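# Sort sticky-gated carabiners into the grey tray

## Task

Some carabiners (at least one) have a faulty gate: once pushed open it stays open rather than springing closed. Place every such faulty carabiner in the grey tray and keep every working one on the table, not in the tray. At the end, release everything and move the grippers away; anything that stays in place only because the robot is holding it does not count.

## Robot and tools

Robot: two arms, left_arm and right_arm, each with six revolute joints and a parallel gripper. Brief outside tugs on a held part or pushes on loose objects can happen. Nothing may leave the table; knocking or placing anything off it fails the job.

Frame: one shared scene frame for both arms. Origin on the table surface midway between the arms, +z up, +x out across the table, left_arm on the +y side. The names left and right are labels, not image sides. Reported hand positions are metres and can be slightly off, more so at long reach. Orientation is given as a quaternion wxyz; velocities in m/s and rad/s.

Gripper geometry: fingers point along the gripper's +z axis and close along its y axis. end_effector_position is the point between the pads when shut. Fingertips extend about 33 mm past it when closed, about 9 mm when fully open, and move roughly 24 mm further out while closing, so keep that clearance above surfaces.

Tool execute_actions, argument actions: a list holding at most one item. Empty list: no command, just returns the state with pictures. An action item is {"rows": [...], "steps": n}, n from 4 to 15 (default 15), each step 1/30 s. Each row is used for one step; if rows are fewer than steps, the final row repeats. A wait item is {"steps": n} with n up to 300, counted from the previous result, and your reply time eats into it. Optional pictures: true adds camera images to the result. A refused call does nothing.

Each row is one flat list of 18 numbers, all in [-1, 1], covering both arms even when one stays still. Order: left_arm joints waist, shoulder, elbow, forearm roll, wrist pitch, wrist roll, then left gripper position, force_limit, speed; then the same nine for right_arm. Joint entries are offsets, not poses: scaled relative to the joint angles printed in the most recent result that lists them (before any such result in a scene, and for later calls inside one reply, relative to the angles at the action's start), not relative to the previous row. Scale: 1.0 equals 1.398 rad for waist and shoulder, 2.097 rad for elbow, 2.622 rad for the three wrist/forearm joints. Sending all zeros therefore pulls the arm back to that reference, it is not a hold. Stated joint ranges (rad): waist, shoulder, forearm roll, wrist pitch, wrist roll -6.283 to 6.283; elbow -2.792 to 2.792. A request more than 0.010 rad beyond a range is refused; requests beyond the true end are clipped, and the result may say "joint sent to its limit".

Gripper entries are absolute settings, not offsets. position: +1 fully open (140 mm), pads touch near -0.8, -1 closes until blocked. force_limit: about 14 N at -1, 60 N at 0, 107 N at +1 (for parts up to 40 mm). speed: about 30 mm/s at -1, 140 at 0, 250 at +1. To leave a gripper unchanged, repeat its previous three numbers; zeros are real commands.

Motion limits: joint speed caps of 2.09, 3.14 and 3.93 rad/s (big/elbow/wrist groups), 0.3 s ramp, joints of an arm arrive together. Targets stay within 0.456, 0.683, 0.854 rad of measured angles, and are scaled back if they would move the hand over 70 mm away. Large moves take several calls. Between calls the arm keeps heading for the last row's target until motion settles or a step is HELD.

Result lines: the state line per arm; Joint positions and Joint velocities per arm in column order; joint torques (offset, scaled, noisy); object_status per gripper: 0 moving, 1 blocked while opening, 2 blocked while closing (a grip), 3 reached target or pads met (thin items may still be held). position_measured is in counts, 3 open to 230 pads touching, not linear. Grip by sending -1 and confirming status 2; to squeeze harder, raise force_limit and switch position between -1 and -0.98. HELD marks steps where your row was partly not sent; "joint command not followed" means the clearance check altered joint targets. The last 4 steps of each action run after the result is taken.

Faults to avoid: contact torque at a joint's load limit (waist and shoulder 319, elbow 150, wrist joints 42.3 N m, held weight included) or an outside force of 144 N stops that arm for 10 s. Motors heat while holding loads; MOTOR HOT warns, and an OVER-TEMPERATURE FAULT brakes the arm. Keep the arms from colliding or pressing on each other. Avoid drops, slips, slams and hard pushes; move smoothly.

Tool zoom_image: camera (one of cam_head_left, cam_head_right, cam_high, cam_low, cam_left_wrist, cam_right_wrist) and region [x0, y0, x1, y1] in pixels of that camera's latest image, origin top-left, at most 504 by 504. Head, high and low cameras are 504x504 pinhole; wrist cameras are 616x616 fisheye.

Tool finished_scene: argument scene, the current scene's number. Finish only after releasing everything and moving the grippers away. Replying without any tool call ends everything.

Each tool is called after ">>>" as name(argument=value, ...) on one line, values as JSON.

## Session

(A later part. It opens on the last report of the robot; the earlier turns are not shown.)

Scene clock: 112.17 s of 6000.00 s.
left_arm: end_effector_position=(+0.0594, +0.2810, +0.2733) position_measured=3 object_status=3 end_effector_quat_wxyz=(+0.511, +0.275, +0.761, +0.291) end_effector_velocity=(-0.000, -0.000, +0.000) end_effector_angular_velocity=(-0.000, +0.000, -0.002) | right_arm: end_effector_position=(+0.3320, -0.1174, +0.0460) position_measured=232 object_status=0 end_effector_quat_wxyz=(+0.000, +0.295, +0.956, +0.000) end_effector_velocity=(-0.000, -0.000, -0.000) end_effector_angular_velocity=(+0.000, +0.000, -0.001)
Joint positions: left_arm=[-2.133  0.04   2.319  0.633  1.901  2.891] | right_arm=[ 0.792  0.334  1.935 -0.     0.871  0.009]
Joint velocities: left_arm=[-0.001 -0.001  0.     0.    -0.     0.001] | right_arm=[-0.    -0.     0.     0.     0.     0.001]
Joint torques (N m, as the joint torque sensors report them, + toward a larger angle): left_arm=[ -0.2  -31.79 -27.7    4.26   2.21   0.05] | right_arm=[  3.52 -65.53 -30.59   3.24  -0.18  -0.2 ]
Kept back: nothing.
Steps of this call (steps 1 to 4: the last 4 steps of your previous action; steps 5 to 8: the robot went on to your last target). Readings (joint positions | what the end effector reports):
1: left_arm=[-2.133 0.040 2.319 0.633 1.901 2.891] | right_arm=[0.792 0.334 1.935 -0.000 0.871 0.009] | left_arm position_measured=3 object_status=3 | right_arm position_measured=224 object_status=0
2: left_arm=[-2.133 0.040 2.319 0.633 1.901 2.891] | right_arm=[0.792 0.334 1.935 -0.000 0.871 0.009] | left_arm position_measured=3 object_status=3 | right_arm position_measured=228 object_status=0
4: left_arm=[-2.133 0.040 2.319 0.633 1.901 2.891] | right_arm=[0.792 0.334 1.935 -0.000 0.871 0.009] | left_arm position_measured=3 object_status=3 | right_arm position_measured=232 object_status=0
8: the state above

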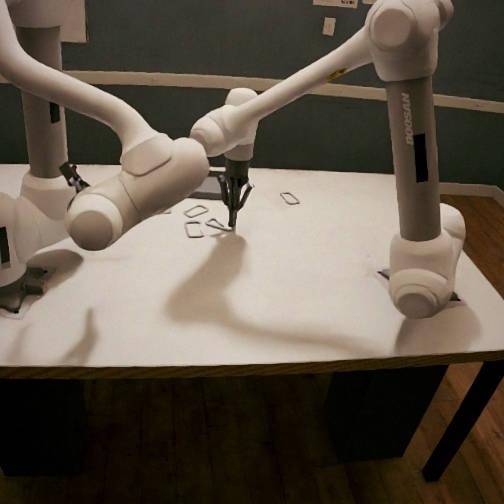

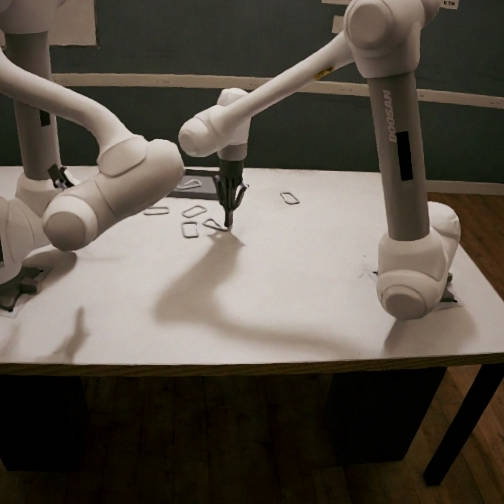

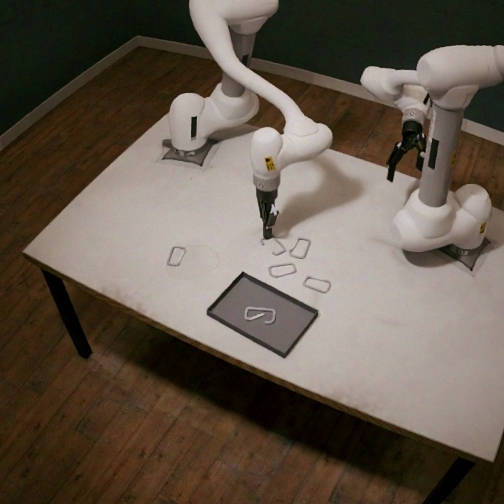

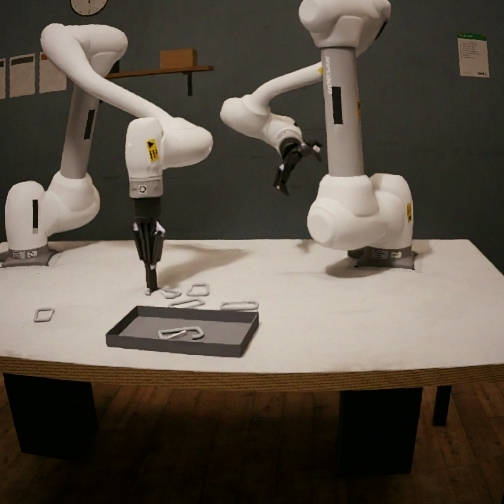

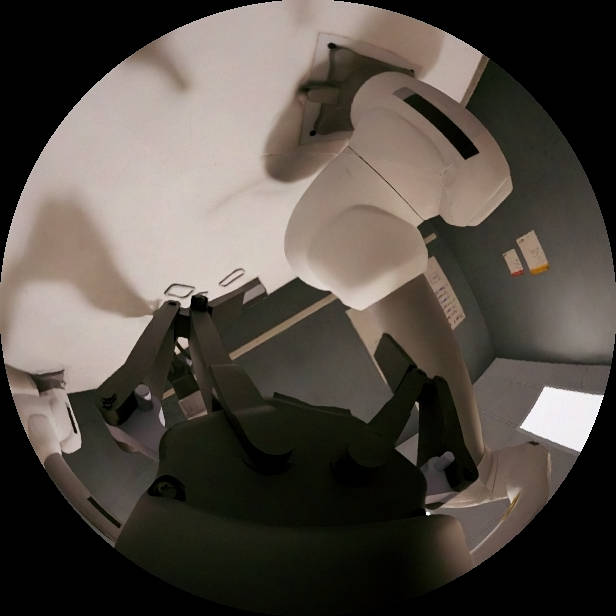

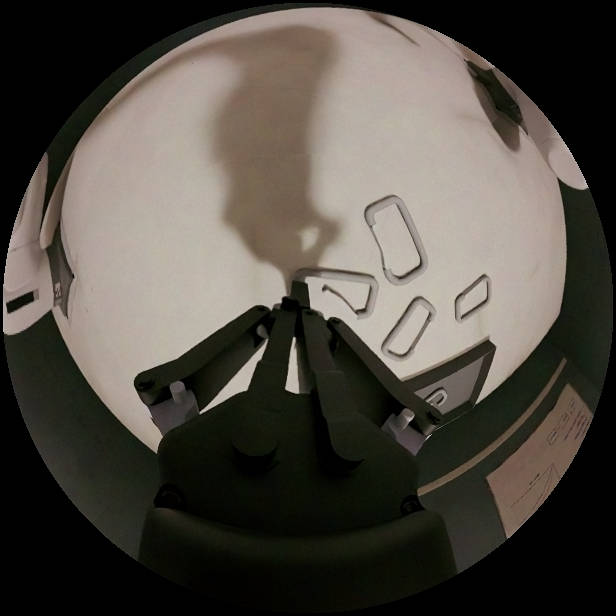

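>>> execute_actions(actions=[{"rows":[[0,0,0,0,0,0,1,0,0,0,0,0,0,0,0,-0.55,-0.4,-0.3],[0,0,0,0,0,0,1,0,0,0,0,0,0,0,0,-0.55,-0.4,-0.3],[0,0,0,0,0,0,1,0,0,0,0,0,0,0,0,-0.55,-0.4,-0.3],[0,0,0,0,0,0,1,0,0,0,0,0,0,0,0,-0.55,-0.4,-0.3],[0,0,0,0,0,0,1,0,0,0,0,0,0,0,0,-0.55,-0.4,-0.3],[0,0,0,0,0,0,1,0,0,0,0,0,0,0,0,-0.55,-0.4,-0.3],[0,0,0,0,0,0,1,0,0,0,0.0068,0.0013,0,-0.0047,0,-0.55,-0.4,-0.3]],"steps":15}])

>>> execute_actions(actions=[{"steps":8}], pictures=true)

>>> zoom_image(camera="cam_right_wrist", region=[200,200,400,400])

Scene clock: 112.80 s of 6000.00 s.
left_arm: end_effector_position=(+0.0594, +0.2810, +0.2733) position_measured=3 object_status=3 end_effector_quat_wxyz=(+0.511, +0.275, +0.761, +0.291) end_effector_velocity=(+0.000, -0.000, +0.000) end_effector_angular_velocity=(+0.000, +0.000, +0.000) | right_arm: end_effector_position=(+0.3325, -0.1166, +0.0400) position_measured=199 object_status=0 end_effector_quat_wxyz=(+0.000, +0.295, +0.956, +0.000) end_effector_velocity=(+0.002, +0.003, -0.017) end_effector_angular_velocity=(+0.002, -0.001, +0.000)
Joint positions: left_arm=[-2.133  0.04   2.319  0.633  1.901  2.891] | right_arm=[ 0.792  0.342  1.938 -0.     0.861  0.009]
Joint velocities: left_arm=[ 0.001 -0.     0.     0.001  0.     0.001] | right_arm=[ 0.     0.024  0.006  0.    -0.031 -0.   ]
Joint torques (N m, as the joint torque sensors report them, + toward a larger angle): left_arm=[  0.05 -30.96 -27.89   4.45   2.28   0.08] | right_arm=[  2.09 -72.86 -30.68   3.66  -0.16  -0.14]
Steps of this call (steps 1 to 8: the robot went on to your last target; steps 9 to 19: the first 11 steps of this action). Readings (joint positions | what the end effector reports):
9: left_arm=[-2.133 0.040 2.319 0.633 1.901 2.891] | right_arm=[0.792 0.334 1.935 -0.000 0.871 0.009] | left_arm position_measured=3 object_status=3 | right_arm position_measured=232 object_status=0
10: left_arm=[-2.133 0.040 2.319 0.633 1.901 2.891] | right_arm=[0.792 0.334 1.935 -0.000 0.871 0.009] | left_arm position_measured=3 object_status=3 | right_arm position_measured=232 object_status=0
12: left_arm=[-2.133 0.040 2.319 0.633 1.901 2.891] | right_arm=[0.792 0.334 1.935 -0.000 0.871 0.009] | left_arm position_measured=3 object_status=3 | right_arm position_measured=219 object_status=0
16: left_arm=[-2.133 0.040 2.319 0.633 1.901 2.891] | right_arm=[0.792 0.336 1.936 -0.000 0.869 0.009] | left_arm position_measured=3 object_status=3 | right_arm position_measured=199 object_status=0
19: the state above

Scene clock: 113.07 s of 6000.00 s.
left_arm: end_effector_position=(+0.0594, +0.2810, +0.2733) position_measured=3 object_status=3 end_effector_quat_wxyz=(+0.511, +0.275, +0.761, +0.291) end_effector_velocity=(+0.000, -0.000, +0.000) end_effector_angular_velocity=(+0.000, +0.000, -0.000) | right_arm: end_effector_position=(+0.3327, -0.1164, +0.0389) position_measured=199 object_status=3 end_effector_quat_wxyz=(+0.000, +0.295, +0.956, +0.000) end_effector_velocity=(+0.000, +0.000, -0.001) end_effector_angular_velocity=(+0.000, +0.000, -0.001)
Joint positions: left_arm=[-2.133  0.04   2.319  0.633  1.901  2.891] | right_arm=[ 0.792  0.344  1.938 -0.     0.859  0.009]
Joint velocities: left_arm=[ 0.    -0.     0.     0.001  0.     0.001] | right_arm=[-0.     0.001 -0.001  0.001 -0.001 -0.   ]
Joint torques (N m, as the joint torque sensors report them, + toward a larger angle): left_arm=[  0.05 -30.97 -27.85   4.4    2.22   0.06] | right_arm=[  4.3  -68.26 -30.55   3.38  -0.14  -0.11]
Kept back: nothing.
Steps of this call (steps 1 to 4: the last 4 steps of your previous action; steps 5 to 8: the robot went on to your last target). Readings (joint positions | what the end effector reports):
1: left_arm=[-2.133 0.040 2.319 0.633 1.901 2.891] | right_arm=[0.792 0.343 1.938 -0.000 0.860 0.009] | left_arm position_measured=3 object_status=3 | right_arm position_measured=199 object_status=0
2: left_arm=[-2.133 0.040 2.319 0.633 1.901 2.891] | right_arm=[0.792 0.343 1.938 -0.000 0.860 0.009] | left_arm position_measured=3 object_status=3 | right_arm position_measured=199 object_status=0
4: left_arm=[-2.133 0.040 2.319 0.633 1.901 2.891] | right_arm=[0.792 0.344 1.938 -0.000 0.859 0.009] | left_arm position_measured=3 object_status=3 | right_arm position_measured=199 object_status=3
8: the state above

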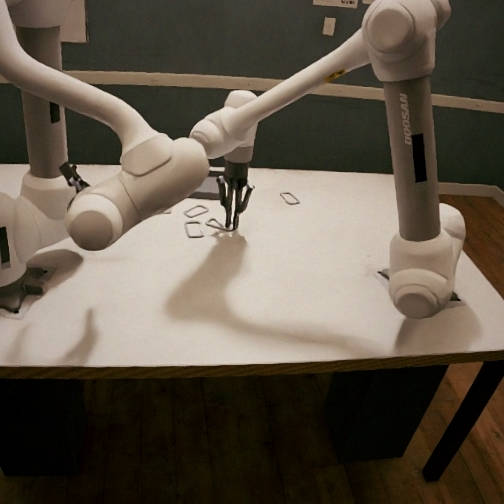

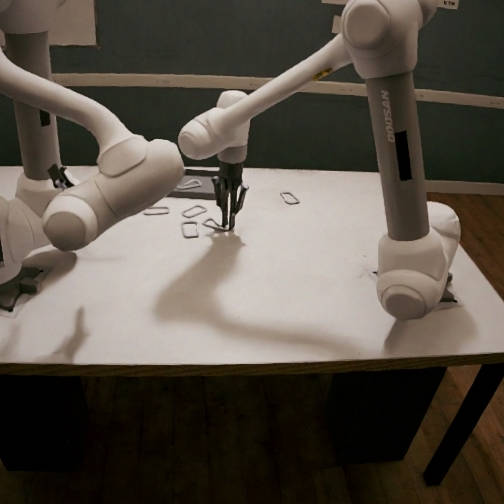

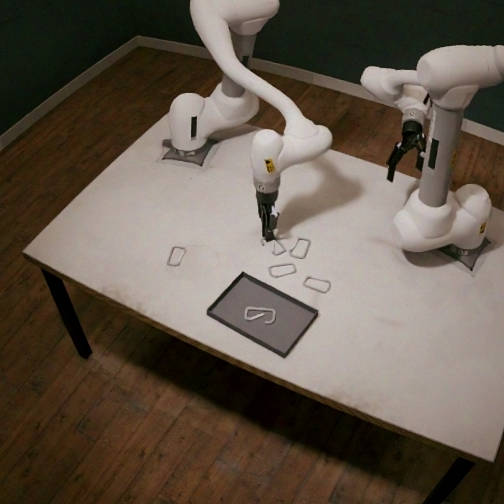

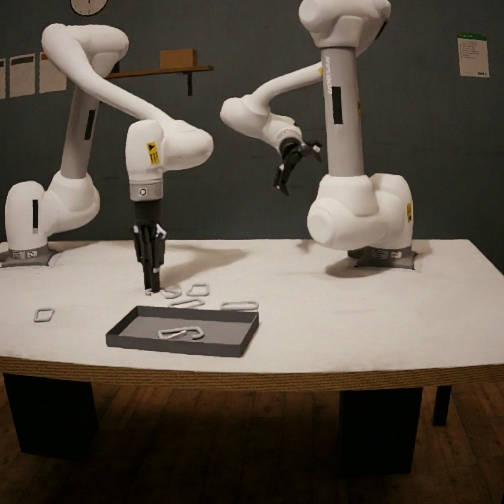

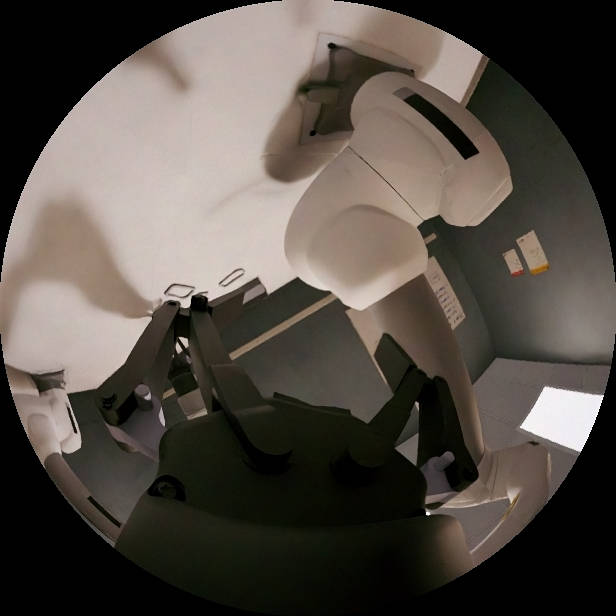

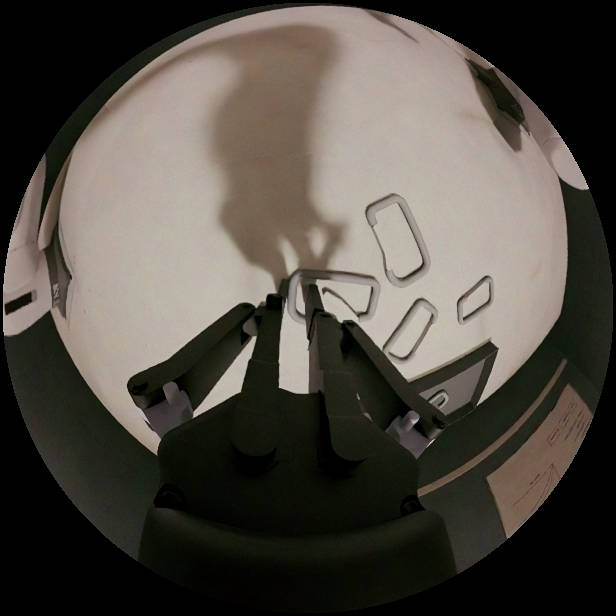

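Region (200, 200, 400, 400) of cam_right_wrist's 616x616 image, scaled by 2.520, with more detail than that image has.

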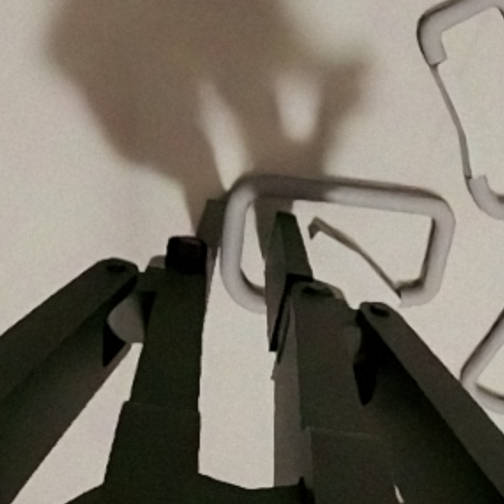

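>>> execute_actions(actions=[{"rows":[[0,0,0,0,0,0,1,0,0,0,0.0028,0.0005,0,-0.0019,0,-0.55,-0.4,-0.3]],"steps":15}])

Scene clock: 113.53 s of 6000.00 s.
left_arm: end_effector_position=(+0.0594, +0.2810, +0.2733) position_measured=3 object_status=3 end_effector_quat_wxyz=(+0.511, +0.275, +0.761, +0.291) end_effector_velocity=(+0.000, +0.000, -0.000) end_effector_angular_velocity=(-0.001, +0.000, +0.001) | right_arm: end_effector_position=(+0.3329, -0.1160, +0.0360) position_measured=199 object_status=3 end_effector_quat_wxyz=(+0.000, +0.295, +0.956, +0.000) end_effector_velocity=(-0.000, +0.000, -0.002) end_effector_angular_velocity=(-0.001, +0.001, -0.001)
Joint positions: left_arm=[-2.133  0.04   2.319  0.633  1.901  2.891] | right_arm=[ 0.792  0.348  1.939 -0.     0.854  0.009]
Joint velocities: left_arm=[ 0.001 -0.    -0.    -0.    -0.    -0.001] | right_arm=[ 0.     0.003  0.     0.001 -0.001  0.001]
Joint torques (N m, as the joint torque sensors report them, + toward a larger angle): left_arm=[ -0.54 -31.54 -27.89   4.36   2.25   0.  ] | right_arm=[  4.18 -67.94 -29.73   3.47  -0.08  -0.55]
Steps of this call (steps 1 to 3: the robot went on to your last target; steps 4 to 14: the first 11 steps of this action). Readings (joint positions | what the end effector reports):
4: left_arm=[-2.133 0.040 2.319 0.633 1.901 2.891] | right_arm=[0.792 0.344 1.938 -0.000 0.859 0.009] | left_arm position_measured=3 object_status=3 | right_arm position_measured=199 object_status=3
5: left_arm=[-2.133 0.040 2.319 0.633 1.901 2.891] | right_arm=[0.792 0.345 1.938 -0.000 0.858 0.009] | left_arm position_measured=3 object_status=3 | right_arm position_measured=199 object_status=3
7: left_arm=[-2.133 0.040 2.319 0.633 1.901 2.891] | right_arm=[0.792 0.347 1.939 -0.000 0.856 0.009] | left_arm position_measured=3 object_status=3 | right_arm position_measured=199 object_status=3
11: left_arm=[-2.133 0.040 2.319 0.633 1.901 2.891] | right_arm=[0.792 0.348 1.939 -0.000 0.854 0.009] | left_arm position_measured=3 object_status=3 | right_arm position_measured=199 object_status=3
14: the state above

Free still. Close here.

>>> execute_actions(actions=[{"rows":[[0,0,0,0,0,0,1,0,0,0,0,0,0,0,0,-1,-0.2,-0.6]],"steps":15}])

>>> execute_actions(actions=[{"steps":8}], pictures=true)

>>> zoom_image(camera="cam_right_wrist", region=[200,200,400,400])

Scene clock: 114.07 s of 6000.00 s.
left_arm: end_effector_position=(+0.0594, +0.2810, +0.2733) position_measured=3 object_status=3 end_effector_quat_wxyz=(+0.511, +0.275, +0.761, +0.291) end_effector_velocity=(+0.000, +0.000, +0.000) end_effector_angular_velocity=(+0.000, +0.001, +0.000) | right_arm: end_effector_position=(+0.3329, -0.1160, +0.0360) position_measured=221 object_status=0 end_effector_quat_wxyz=(+0.000, +0.295, +0.956, +0.000) end_effector_velocity=(-0.000, -0.000, -0.001) end_effector_angular_velocity=(-0.001, +0.001, +0.001)
Joint positions: left_arm=[-2.133  0.04   2.319  0.633  1.901  2.891] | right_arm=[ 0.792  0.348  1.939 -0.     0.854  0.009]
Joint velocities: left_arm=[ 0.    -0.001  0.    -0.001 -0.     0.   ] | right_arm=[-0.     0.001  0.     0.     0.    -0.001]
Joint torques (N m, as the joint torque sensors report them, + toward a larger angle): left_arm=[ -0.12 -31.11 -27.76   4.42   2.26  -0.09] | right_arm=[  4.01 -59.79 -26.02   3.33  -0.89  -0.17]
Steps of this call (steps 1 to 4: the last 4 steps of your previous action; step 5: the robot went on to your last target; steps 6 to 16: the first 11 steps of this action). Readings (joint positions | what the end effector reports):
6: left_arm=[-2.133 0.040 2.319 0.633 1.901 2.891] | right_arm=[0.792 0.348 1.939 -0.000 0.854 0.009] | left_arm position_measured=3 object_status=3 | right_arm position_measured=199 object_status=0
7: left_arm=[-2.133 0.040 2.319 0.633 1.901 2.891] | right_arm=[0.792 0.348 1.939 -0.000 0.854 0.009] | left_arm position_measured=3 object_status=3 | right_arm position_measured=200 object_status=0
9: left_arm=[-2.133 0.040 2.319 0.633 1.901 2.891] | right_arm=[0.792 0.348 1.939 -0.000 0.854 0.009] | left_arm position_measured=3 object_status=3 | right_arm position_measured=208 object_status=0
13: left_arm=[-2.133 0.040 2.319 0.633 1.901 2.891] | right_arm=[0.792 0.348 1.939 -0.000 0.854 0.009] | left_arm position_measured=3 object_status=3 | right_arm position_measured=220 object_status=0
16: the state above

Scene clock: 114.33 s of 6000.00 s.
left_arm: end_effector_position=(+0.0594, +0.2810, +0.2733) position_measured=3 object_status=3 end_effector_quat_wxyz=(+0.511, +0.275, +0.761, +0.291) end_effector_velocity=(-0.000, +0.000, -0.000) end_effector_angular_velocity=(+0.002, +0.000, -0.000) | right_arm: end_effector_position=(+0.3329, -0.1160, +0.0360) position_measured=221 object_status=2 end_effector_quat_wxyz=(+0.000, +0.295, +0.956, +0.000) end_effector_velocity=(+0.000, +0.000, +0.000) end_effector_angular_velocity=(+0.000, -0.000, -0.001)
Joint positions: left_arm=[-2.133  0.04   2.319  0.633  1.901  2.891] | right_arm=[ 0.792  0.348  1.939 -0.     0.854  0.009]
Joint velocities: left_arm=[-0.     0.     0.    -0.001 -0.     0.002] | right_arm=[ 0.    -0.    -0.    -0.     0.     0.001]
Joint torques (N m, as the joint torque sensors report them, + toward a larger angle): left_arm=[ -0.44 -30.63 -27.7    4.28   2.28   0.08] | right_arm=[  3.85 -60.73 -25.7    3.24  -0.41  -0.43]
Kept back: nothing.
Steps of this call (steps 1 to 4: the last 4 steps of your previous action; steps 5 to 8: the robot went on to your last target). Readings (joint positions | what the end effector reports):
1: left_arm=[-2.133 0.040 2.319 0.633 1.901 2.891] | right_arm=[0.792 0.348 1.939 -0.000 0.854 0.009] | left_arm position_measured=3 object_status=3 | right_arm position_measured=221 object_status=0
2: left_arm=[-2.133 0.040 2.319 0.633 1.901 2.891] | right_arm=[0.792 0.348 1.939 -0.000 0.854 0.009] | left_arm position_measured=3 object_status=3 | right_arm position_measured=221 object_status=0
4: left_arm=[-2.133 0.040 2.319 0.633 1.901 2.891] | right_arm=[0.792 0.348 1.939 -0.000 0.854 0.009] | left_arm position_measured=3 object_status=3 | right_arm position_measured=221 object_status=0
8: the state above

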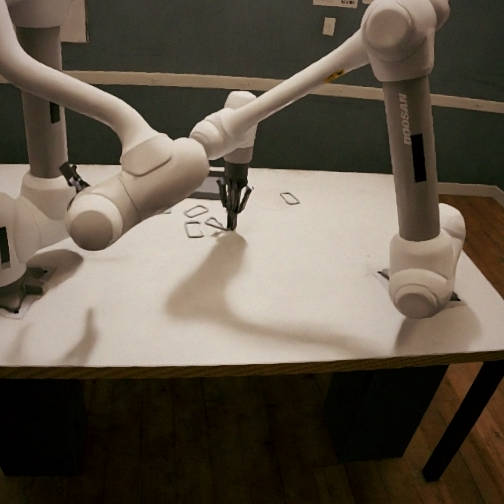

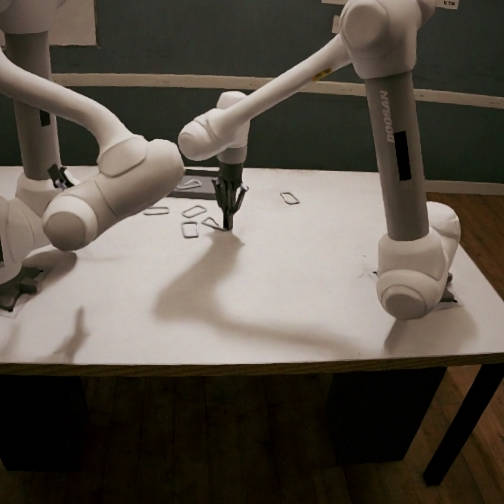

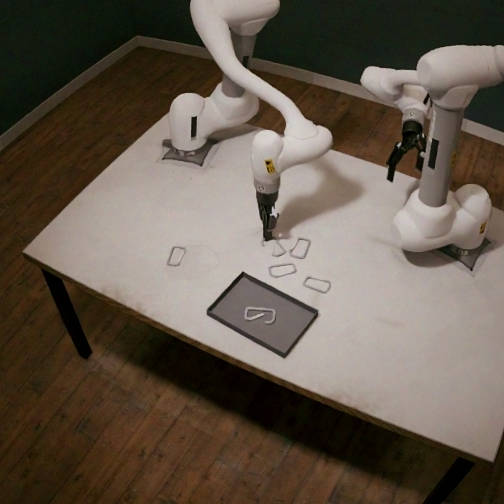

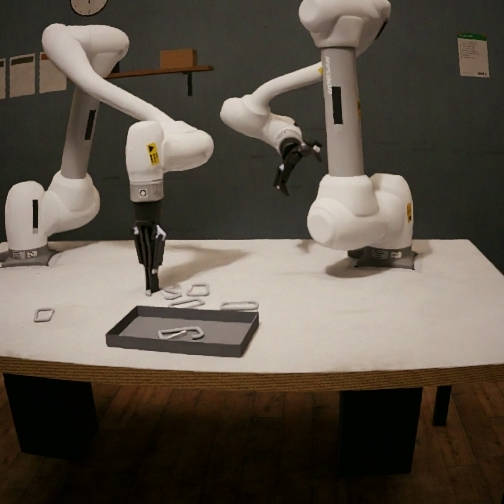

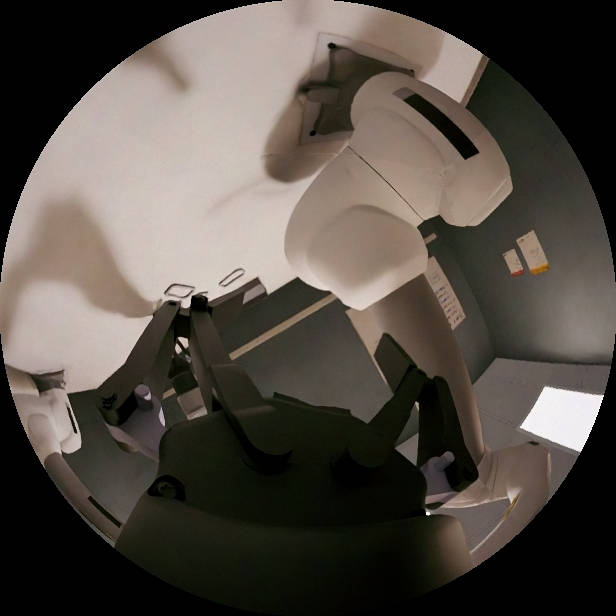

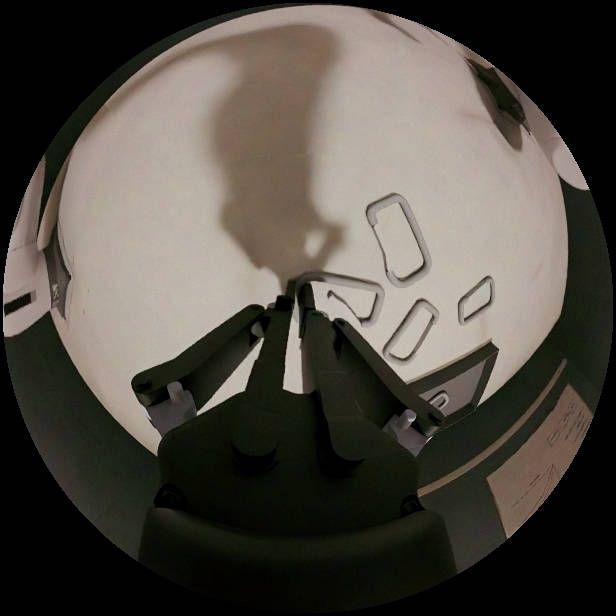

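Region (200, 200, 400, 400) of cam_right_wrist's 616x616 image, scaled by 2.520, with more detail than that image has.

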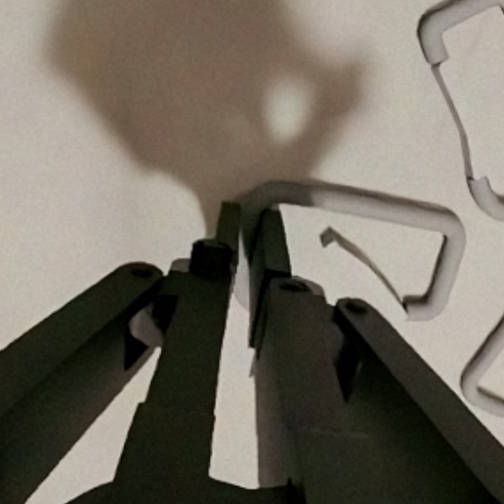

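>>> execute_actions(actions=[{"rows":[[0,0,0,0,0,0,1,0,0,0,-0.001,0,0,0.0007,0,-0.98,0.2,-0.6],[0,0,0,0,0,0,1,0,0,0,-0.001,0,0,0.0007,0,-0.98,0.2,-0.6],[0,0,0,0,0,0,1,0,0,0,-0.001,0,0,0.0007,0,-0.98,0.2,-0.6],[0,0,0,0,0,0,1,0,0,0,-0.001,0,0,0.0007,0,-0.98,0.2,-0.6],[0,0,0,0,0,0,1,0,0,0,-0.001,0,0,0.0007,0,-0.98,0.2,-0.6],[0,0,0,0,0,0,1,0,0,0,-0.065,-0.016,0,0.048,0,-0.98,0.2,-0.6]],"steps":15}])

>>> execute_actions(actions=[{"steps":10}], pictures=true)

Scene clock: 114.87 s of 6000.00 s.
left_arm: end_effector_position=(+0.0594, +0.2810, +0.2733) position_measured=3 object_status=3 end_effector_quat_wxyz=(+0.511, +0.275, +0.761, +0.291) end_effector_velocity=(+0.000, +0.000, +0.000) end_effector_angular_velocity=(-0.002, +0.000, +0.001) | right_arm: end_effector_position=(+0.3284, -0.1227, +0.0916) position_measured=223 object_status=2 end_effector_quat_wxyz=(+0.000, +0.295, +0.956, +0.000) end_effector_velocity=(-0.035, -0.052, +0.314) end_effector_angular_velocity=(+0.002, -0.002, +0.001)
Joint positions: left_arm=[-2.133  0.04   2.319  0.633  1.901  2.891] | right_arm=[ 0.792  0.278  1.913 -0.     0.951  0.009]
Joint velocities: left_arm=[ 0.001 -0.001  0.     0.    -0.    -0.001] | right_arm=[ 0.    -0.4   -0.14  -0.     0.537 -0.001]
Joint torques (N m, as the joint torque sensors report them, + toward a larger angle): left_arm=[  0.18 -30.17 -27.68   4.37   2.16   0.  ] | right_arm=[  2.14 -31.01 -19.99   2.33  -0.26  -0.26]
Steps of this call (steps 1 to 5: the robot went on to your last target; steps 6 to 16: the first 11 steps of this action). Readings (joint positions | what the end effector reports):
6: left_arm=[-2.133 0.040 2.319 0.633 1.901 2.891] | right_arm=[0.792 0.348 1.939 -0.000 0.854 0.009] | left_arm position_measured=3 object_status=3 | right_arm position_measured=221 object_status=0
7: left_arm=[-2.133 0.040 2.319 0.633 1.901 2.891] | right_arm=[0.792 0.348 1.939 -0.000 0.854 0.009] | left_arm position_measured=3 object_status=3 | right_arm position_measured=223 object_status=0
9: left_arm=[-2.133 0.040 2.319 0.633 1.901 2.891] | right_arm=[0.792 0.347 1.939 -0.000 0.855 0.009] | left_arm position_measured=3 object_status=3 | right_arm position_measured=223 object_status=0
13: left_arm=[-2.133 0.040 2.319 0.633 1.901 2.891] | right_arm=[0.792 0.332 1.934 -0.000 0.877 0.009] | left_arm position_measured=3 object_status=3 | right_arm position_measured=223 object_status=2
16: the state above

Scene clock: 115.20 s of 6000.00 s.
left_arm: end_effector_position=(+0.0594, +0.2810, +0.2733) position_measured=3 object_status=3 end_effector_quat_wxyz=(+0.511, +0.275, +0.761, +0.291) end_effector_velocity=(-0.000, -0.000, +0.000) end_effector_angular_velocity=(-0.001, -0.000, -0.001) | right_arm: end_effector_position=(+0.3263, -0.1259, +0.1078) position_measured=223 object_status=2 end_effector_quat_wxyz=(-0.000, +0.295, +0.956, -0.000) end_effector_velocity=(-0.000, +0.000, +0.002) end_effector_angular_velocity=(+0.002, -0.001, -0.001)
Joint positions: left_arm=[-2.133  0.04   2.319  0.633  1.901  2.891] | right_arm=[ 0.792  0.257  1.905 -0.     0.98   0.009]
Joint velocities: left_arm=[-0.001 -0.    -0.     0.001 -0.    -0.001] | right_arm=[ 0.    -0.003 -0.001  0.001  0.002  0.001]
Joint torques (N m, as the joint torque sensors report them, + toward a larger angle): left_arm=[  0.05 -31.33 -27.9    4.44   2.16  -0.06] | right_arm=[  3.55 -63.92 -32.8    3.75   0.04  -0.28]
Kept back: nothing.
Steps of this call (steps 1 to 4: the last 4 steps of your previous action; steps 5 to 10: the robot went on to your last target). Readings (joint positions | what the end effector reports):
1: left_arm=[-2.133 0.040 2.319 0.633 1.901 2.891] | right_arm=[0.792 0.267 1.909 -0.000 0.965 0.009] | left_arm position_measured=3 object_status=3 | right_arm position_measured=223 object_status=2
2: left_arm=[-2.133 0.040 2.319 0.633 1.901 2.891] | right_arm=[0.792 0.261 1.907 -0.000 0.973 0.009] | left_arm position_measured=3 object_status=3 | right_arm position_measured=223 object_status=2
4: left_arm=[-2.133 0.040 2.319 0.633 1.901 2.891] | right_arm=[0.792 0.258 1.906 -0.000 0.978 0.009] | left_arm position_measured=3 object_status=3 | right_arm position_measured=223 object_status=2
8: left_arm=[-2.133 0.040 2.319 0.633 1.901 2.891] | right_arm=[0.792 0.257 1.906 -0.000 0.980 0.009] | left_arm position_measured=3 object_status=3 | right_arm position_measured=223 object_status=2
10: the state above

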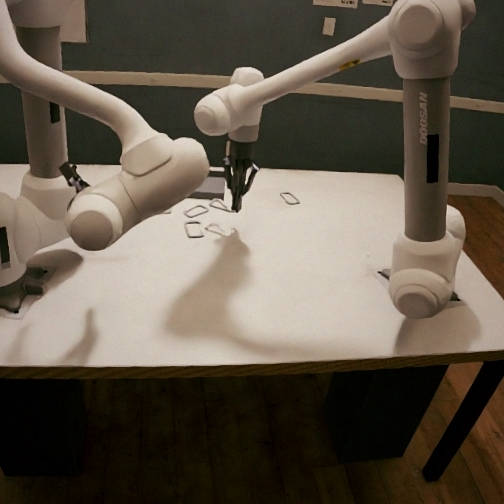

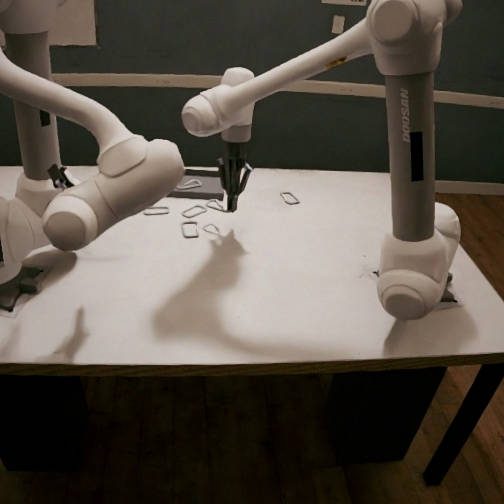

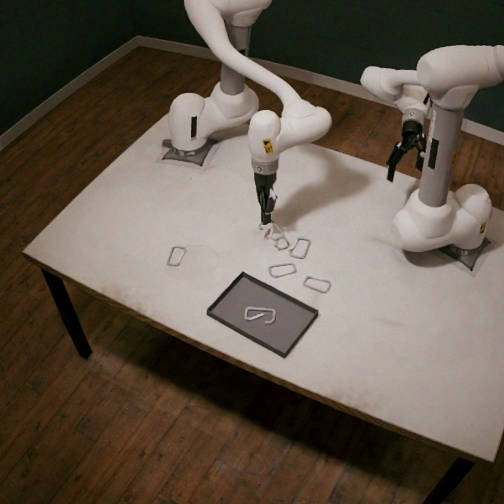

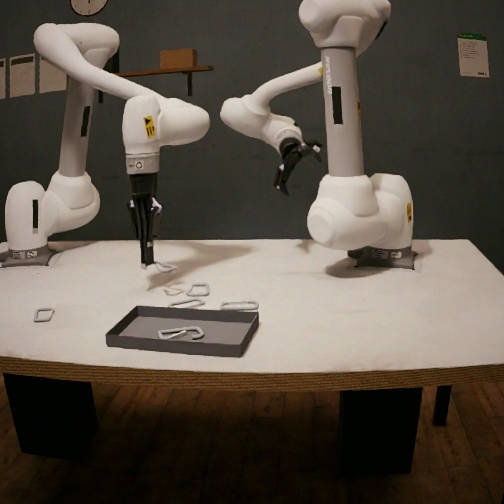

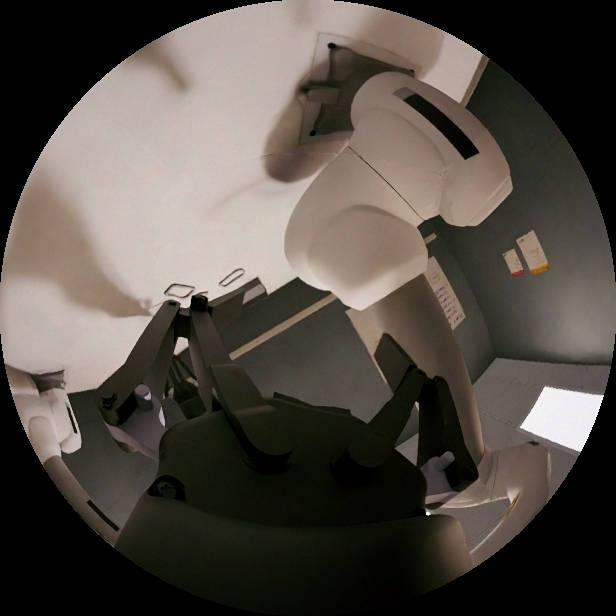

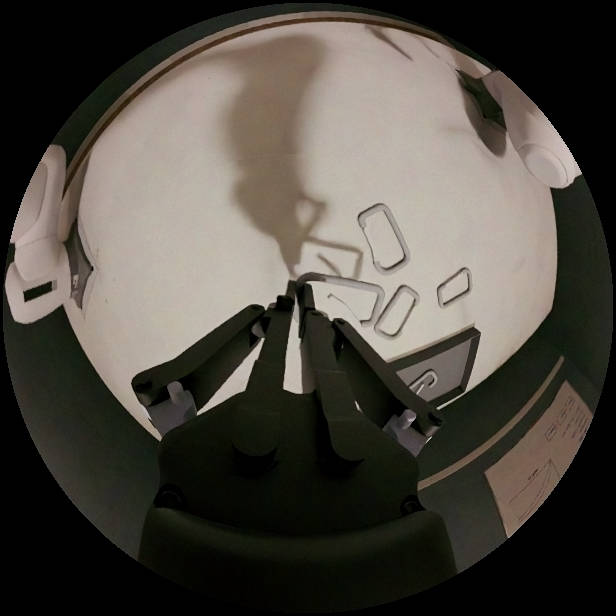

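>>> execute_actions(actions=[{"rows":[[0,0,0,0,0,0,1,0,0,-0.08,0.09,-0.123,0,0.05,0.143,-0.98,0.2,-0.6],[0,0,0,0,0,0,1,0,0,-0.08,0.09,-0.123,0,0.05,0.143,-0.98,0.2,-0.6],[0,0,0,0,0,0,1,0,0,-0.08,0.09,-0.123,0,0.05,0.143,-0.98,0.2,-0.6],[0,0,0,0,0,0,1,0,0,-0.08,0.09,-0.123,0,0.05,0.143,-0.98,0.2,-0.6],[0,0,0,0,0,0,1,0,0,-0.163,0.2325,-0.246,0,0.073,0.286,-0.98,0.2,-0.6]],"steps":15}])

>>> execute_actions(actions=[{"steps":12}], pictures=true)

Scene clock: 115.93 s of 6000.00 s.
left_arm: end_effector_position=(+0.0594, +0.2810, +0.2733) position_measured=3 object_status=3 end_effector_quat_wxyz=(+0.511, +0.275, +0.761, +0.291) end_effector_velocity=(-0.000, +0.000, +0.000) end_effector_angular_velocity=(-0.001, +0.001, +0.001) | right_arm: end_effector_position=(+0.4405, -0.0800, +0.1255) position_measured=223 object_status=2 end_effector_quat_wxyz=(+0.000, +0.484, +0.875, -0.000) end_effector_velocity=(+0.393, +0.121, +0.008) end_effector_angular_velocity=(-0.003, +0.001, -1.335)
Joint positions: left_arm=[-2.133  0.04   2.319  0.633  1.901  2.891] | right_arm=[ 0.696  0.386  1.687 -0.     1.069  0.326]
Joint velocities: left_arm=[-0.    -0.001  0.    -0.001 -0.    -0.001] | right_arm=[-0.314  0.468 -0.706 -0.001  0.241  1.022]
Joint torques (N m, as the joint torque sensors report them, + toward a larger angle): left_arm=[ -0.48 -31.27 -27.65   4.45   2.24   0.05] | right_arm=[  0.69 -77.05 -34.45   3.89  -0.13  -0.63]
Steps of this call (steps 1 to 11: the robot went on to your last target; steps 12 to 22: the first 11 steps of this action). Readings (joint positions | what the end effector reports):
12: left_arm=[-2.133 0.040 2.319 0.633 1.901 2.891] | right_arm=[0.792 0.257 1.905 -0.000 0.980 0.009] | left_arm position_measured=3 object_status=3 | right_arm position_measured=223 object_status=2
13: left_arm=[-2.133 0.040 2.319 0.633 1.901 2.891] | right_arm=[0.790 0.259 1.901 -0.000 0.983 0.016] | left_arm position_measured=3 object_status=3 | right_arm position_measured=223 object_status=2
15: left_arm=[-2.133 0.040 2.319 0.633 1.901 2.891] | right_arm=[0.774 0.278 1.862 -0.000 1.002 0.072] | left_arm position_measured=3 object_status=3 | right_arm position_measured=223 object_status=2
19: left_arm=[-2.133 0.040 2.319 0.633 1.901 2.891] | right_arm=[0.728 0.338 1.759 -0.000 1.045 0.222] | left_arm position_measured=3 object_status=3 | right_arm position_measured=223 object_status=2
22: the state above

Scene clock: 116.33 s of 6000.00 s.
left_arm: end_effector_position=(+0.0594, +0.2810, +0.2733) position_measured=3 object_status=3 end_effector_quat_wxyz=(+0.511, +0.275, +0.761, +0.291) end_effector_velocity=(+0.000, +0.000, -0.000) end_effector_angular_velocity=(-0.000, +0.000, +0.001) | right_arm: end_effector_position=(+0.5973, -0.0522, +0.1206) position_measured=223 object_status=2 end_effector_quat_wxyz=(+0.000, +0.694, +0.720, -0.001) end_effector_velocity=(+0.228, +0.009, -0.021) end_effector_angular_velocity=(-0.004, +0.002, -0.747)
Joint positions: left_arm=[-2.133  0.04   2.319  0.633  1.901  2.891] | right_arm=[ 0.574  0.568  1.411 -0.     1.164  0.727]
Joint velocities: left_arm=[ 0.001  0.    -0.    -0.    -0.    -0.001] | right_arm=[-0.178  0.263 -0.393 -0.001  0.135  0.569]
Joint torques (N m, as the joint torque sensors report them, + toward a larger angle): left_arm=[ -0.19 -31.65 -27.97   4.37   2.3   -0.03] | right_arm=[  19.25 -118.13  -32.11    4.02    0.37   -0.17]
Kept back: nothing.
Steps of this call (steps 1 to 4: the last 4 steps of your previous action; steps 5 to 12: the robot went on to your last target). Readings (joint positions | what the end effector reports):
1: left_arm=[-2.133 0.040 2.319 0.633 1.901 2.891] | right_arm=[0.686 0.402 1.663 -0.000 1.078 0.361] | left_arm position_measured=3 object_status=3 | right_arm position_measured=223 object_status=2
2: left_arm=[-2.133 0.040 2.319 0.633 1.901 2.891] | right_arm=[0.675 0.417 1.639 -0.000 1.086 0.395] | left_arm position_measured=3 object_status=3 | right_arm position_measured=223 object_status=2
4: left_arm=[-2.133 0.040 2.319 0.633 1.901 2.891] | right_arm=[0.654 0.449 1.591 -0.000 1.102 0.465] | left_arm position_measured=3 object_status=3 | right_arm position_measured=223 object_status=2
8: left_arm=[-2.133 0.040 2.319 0.633 1.901 2.891] | right_arm=[0.611 0.513 1.495 -0.000 1.135 0.605] | left_arm position_measured=3 object_status=3 | right_arm position_measured=223 object_status=2
12: the state above

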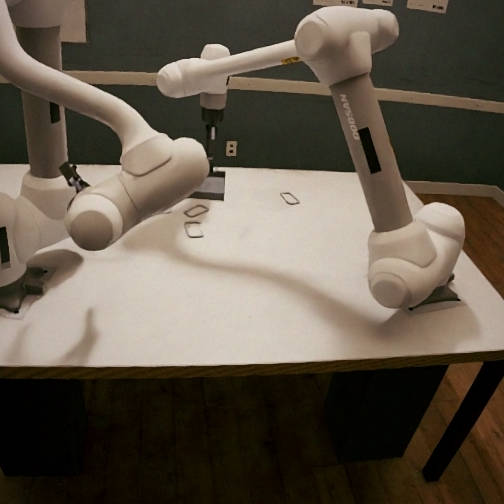

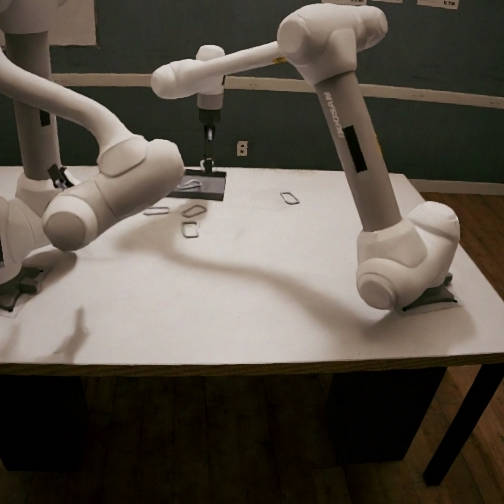

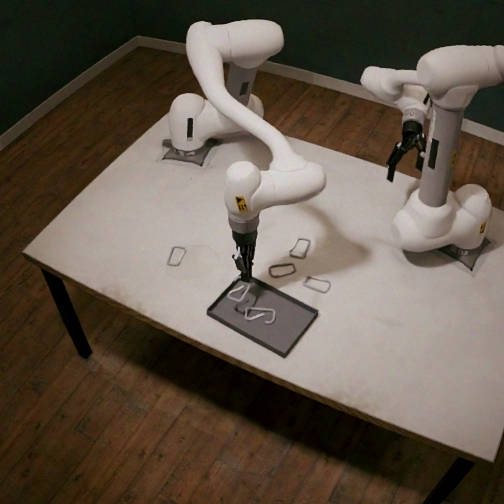

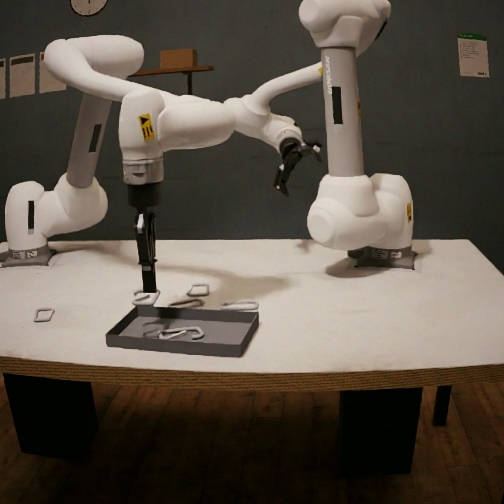

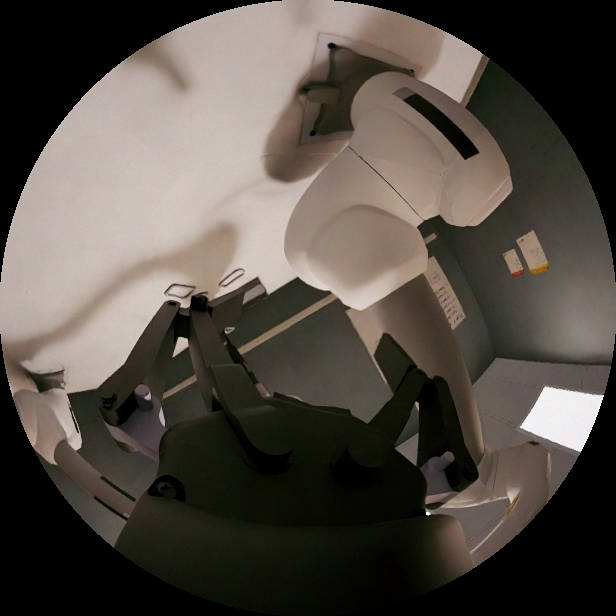

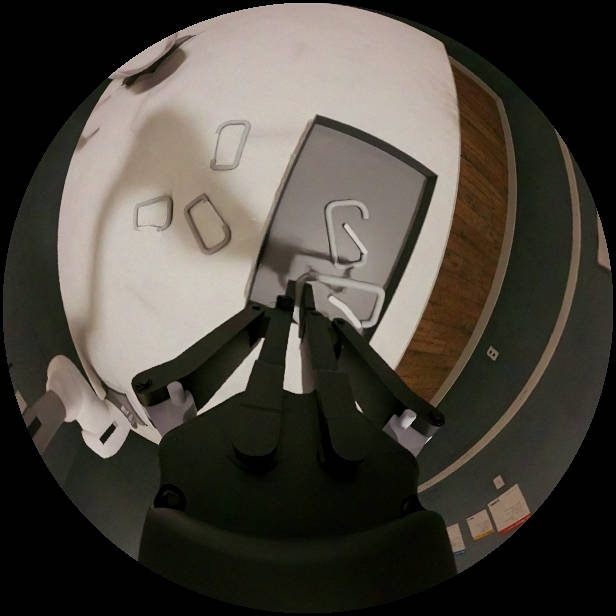

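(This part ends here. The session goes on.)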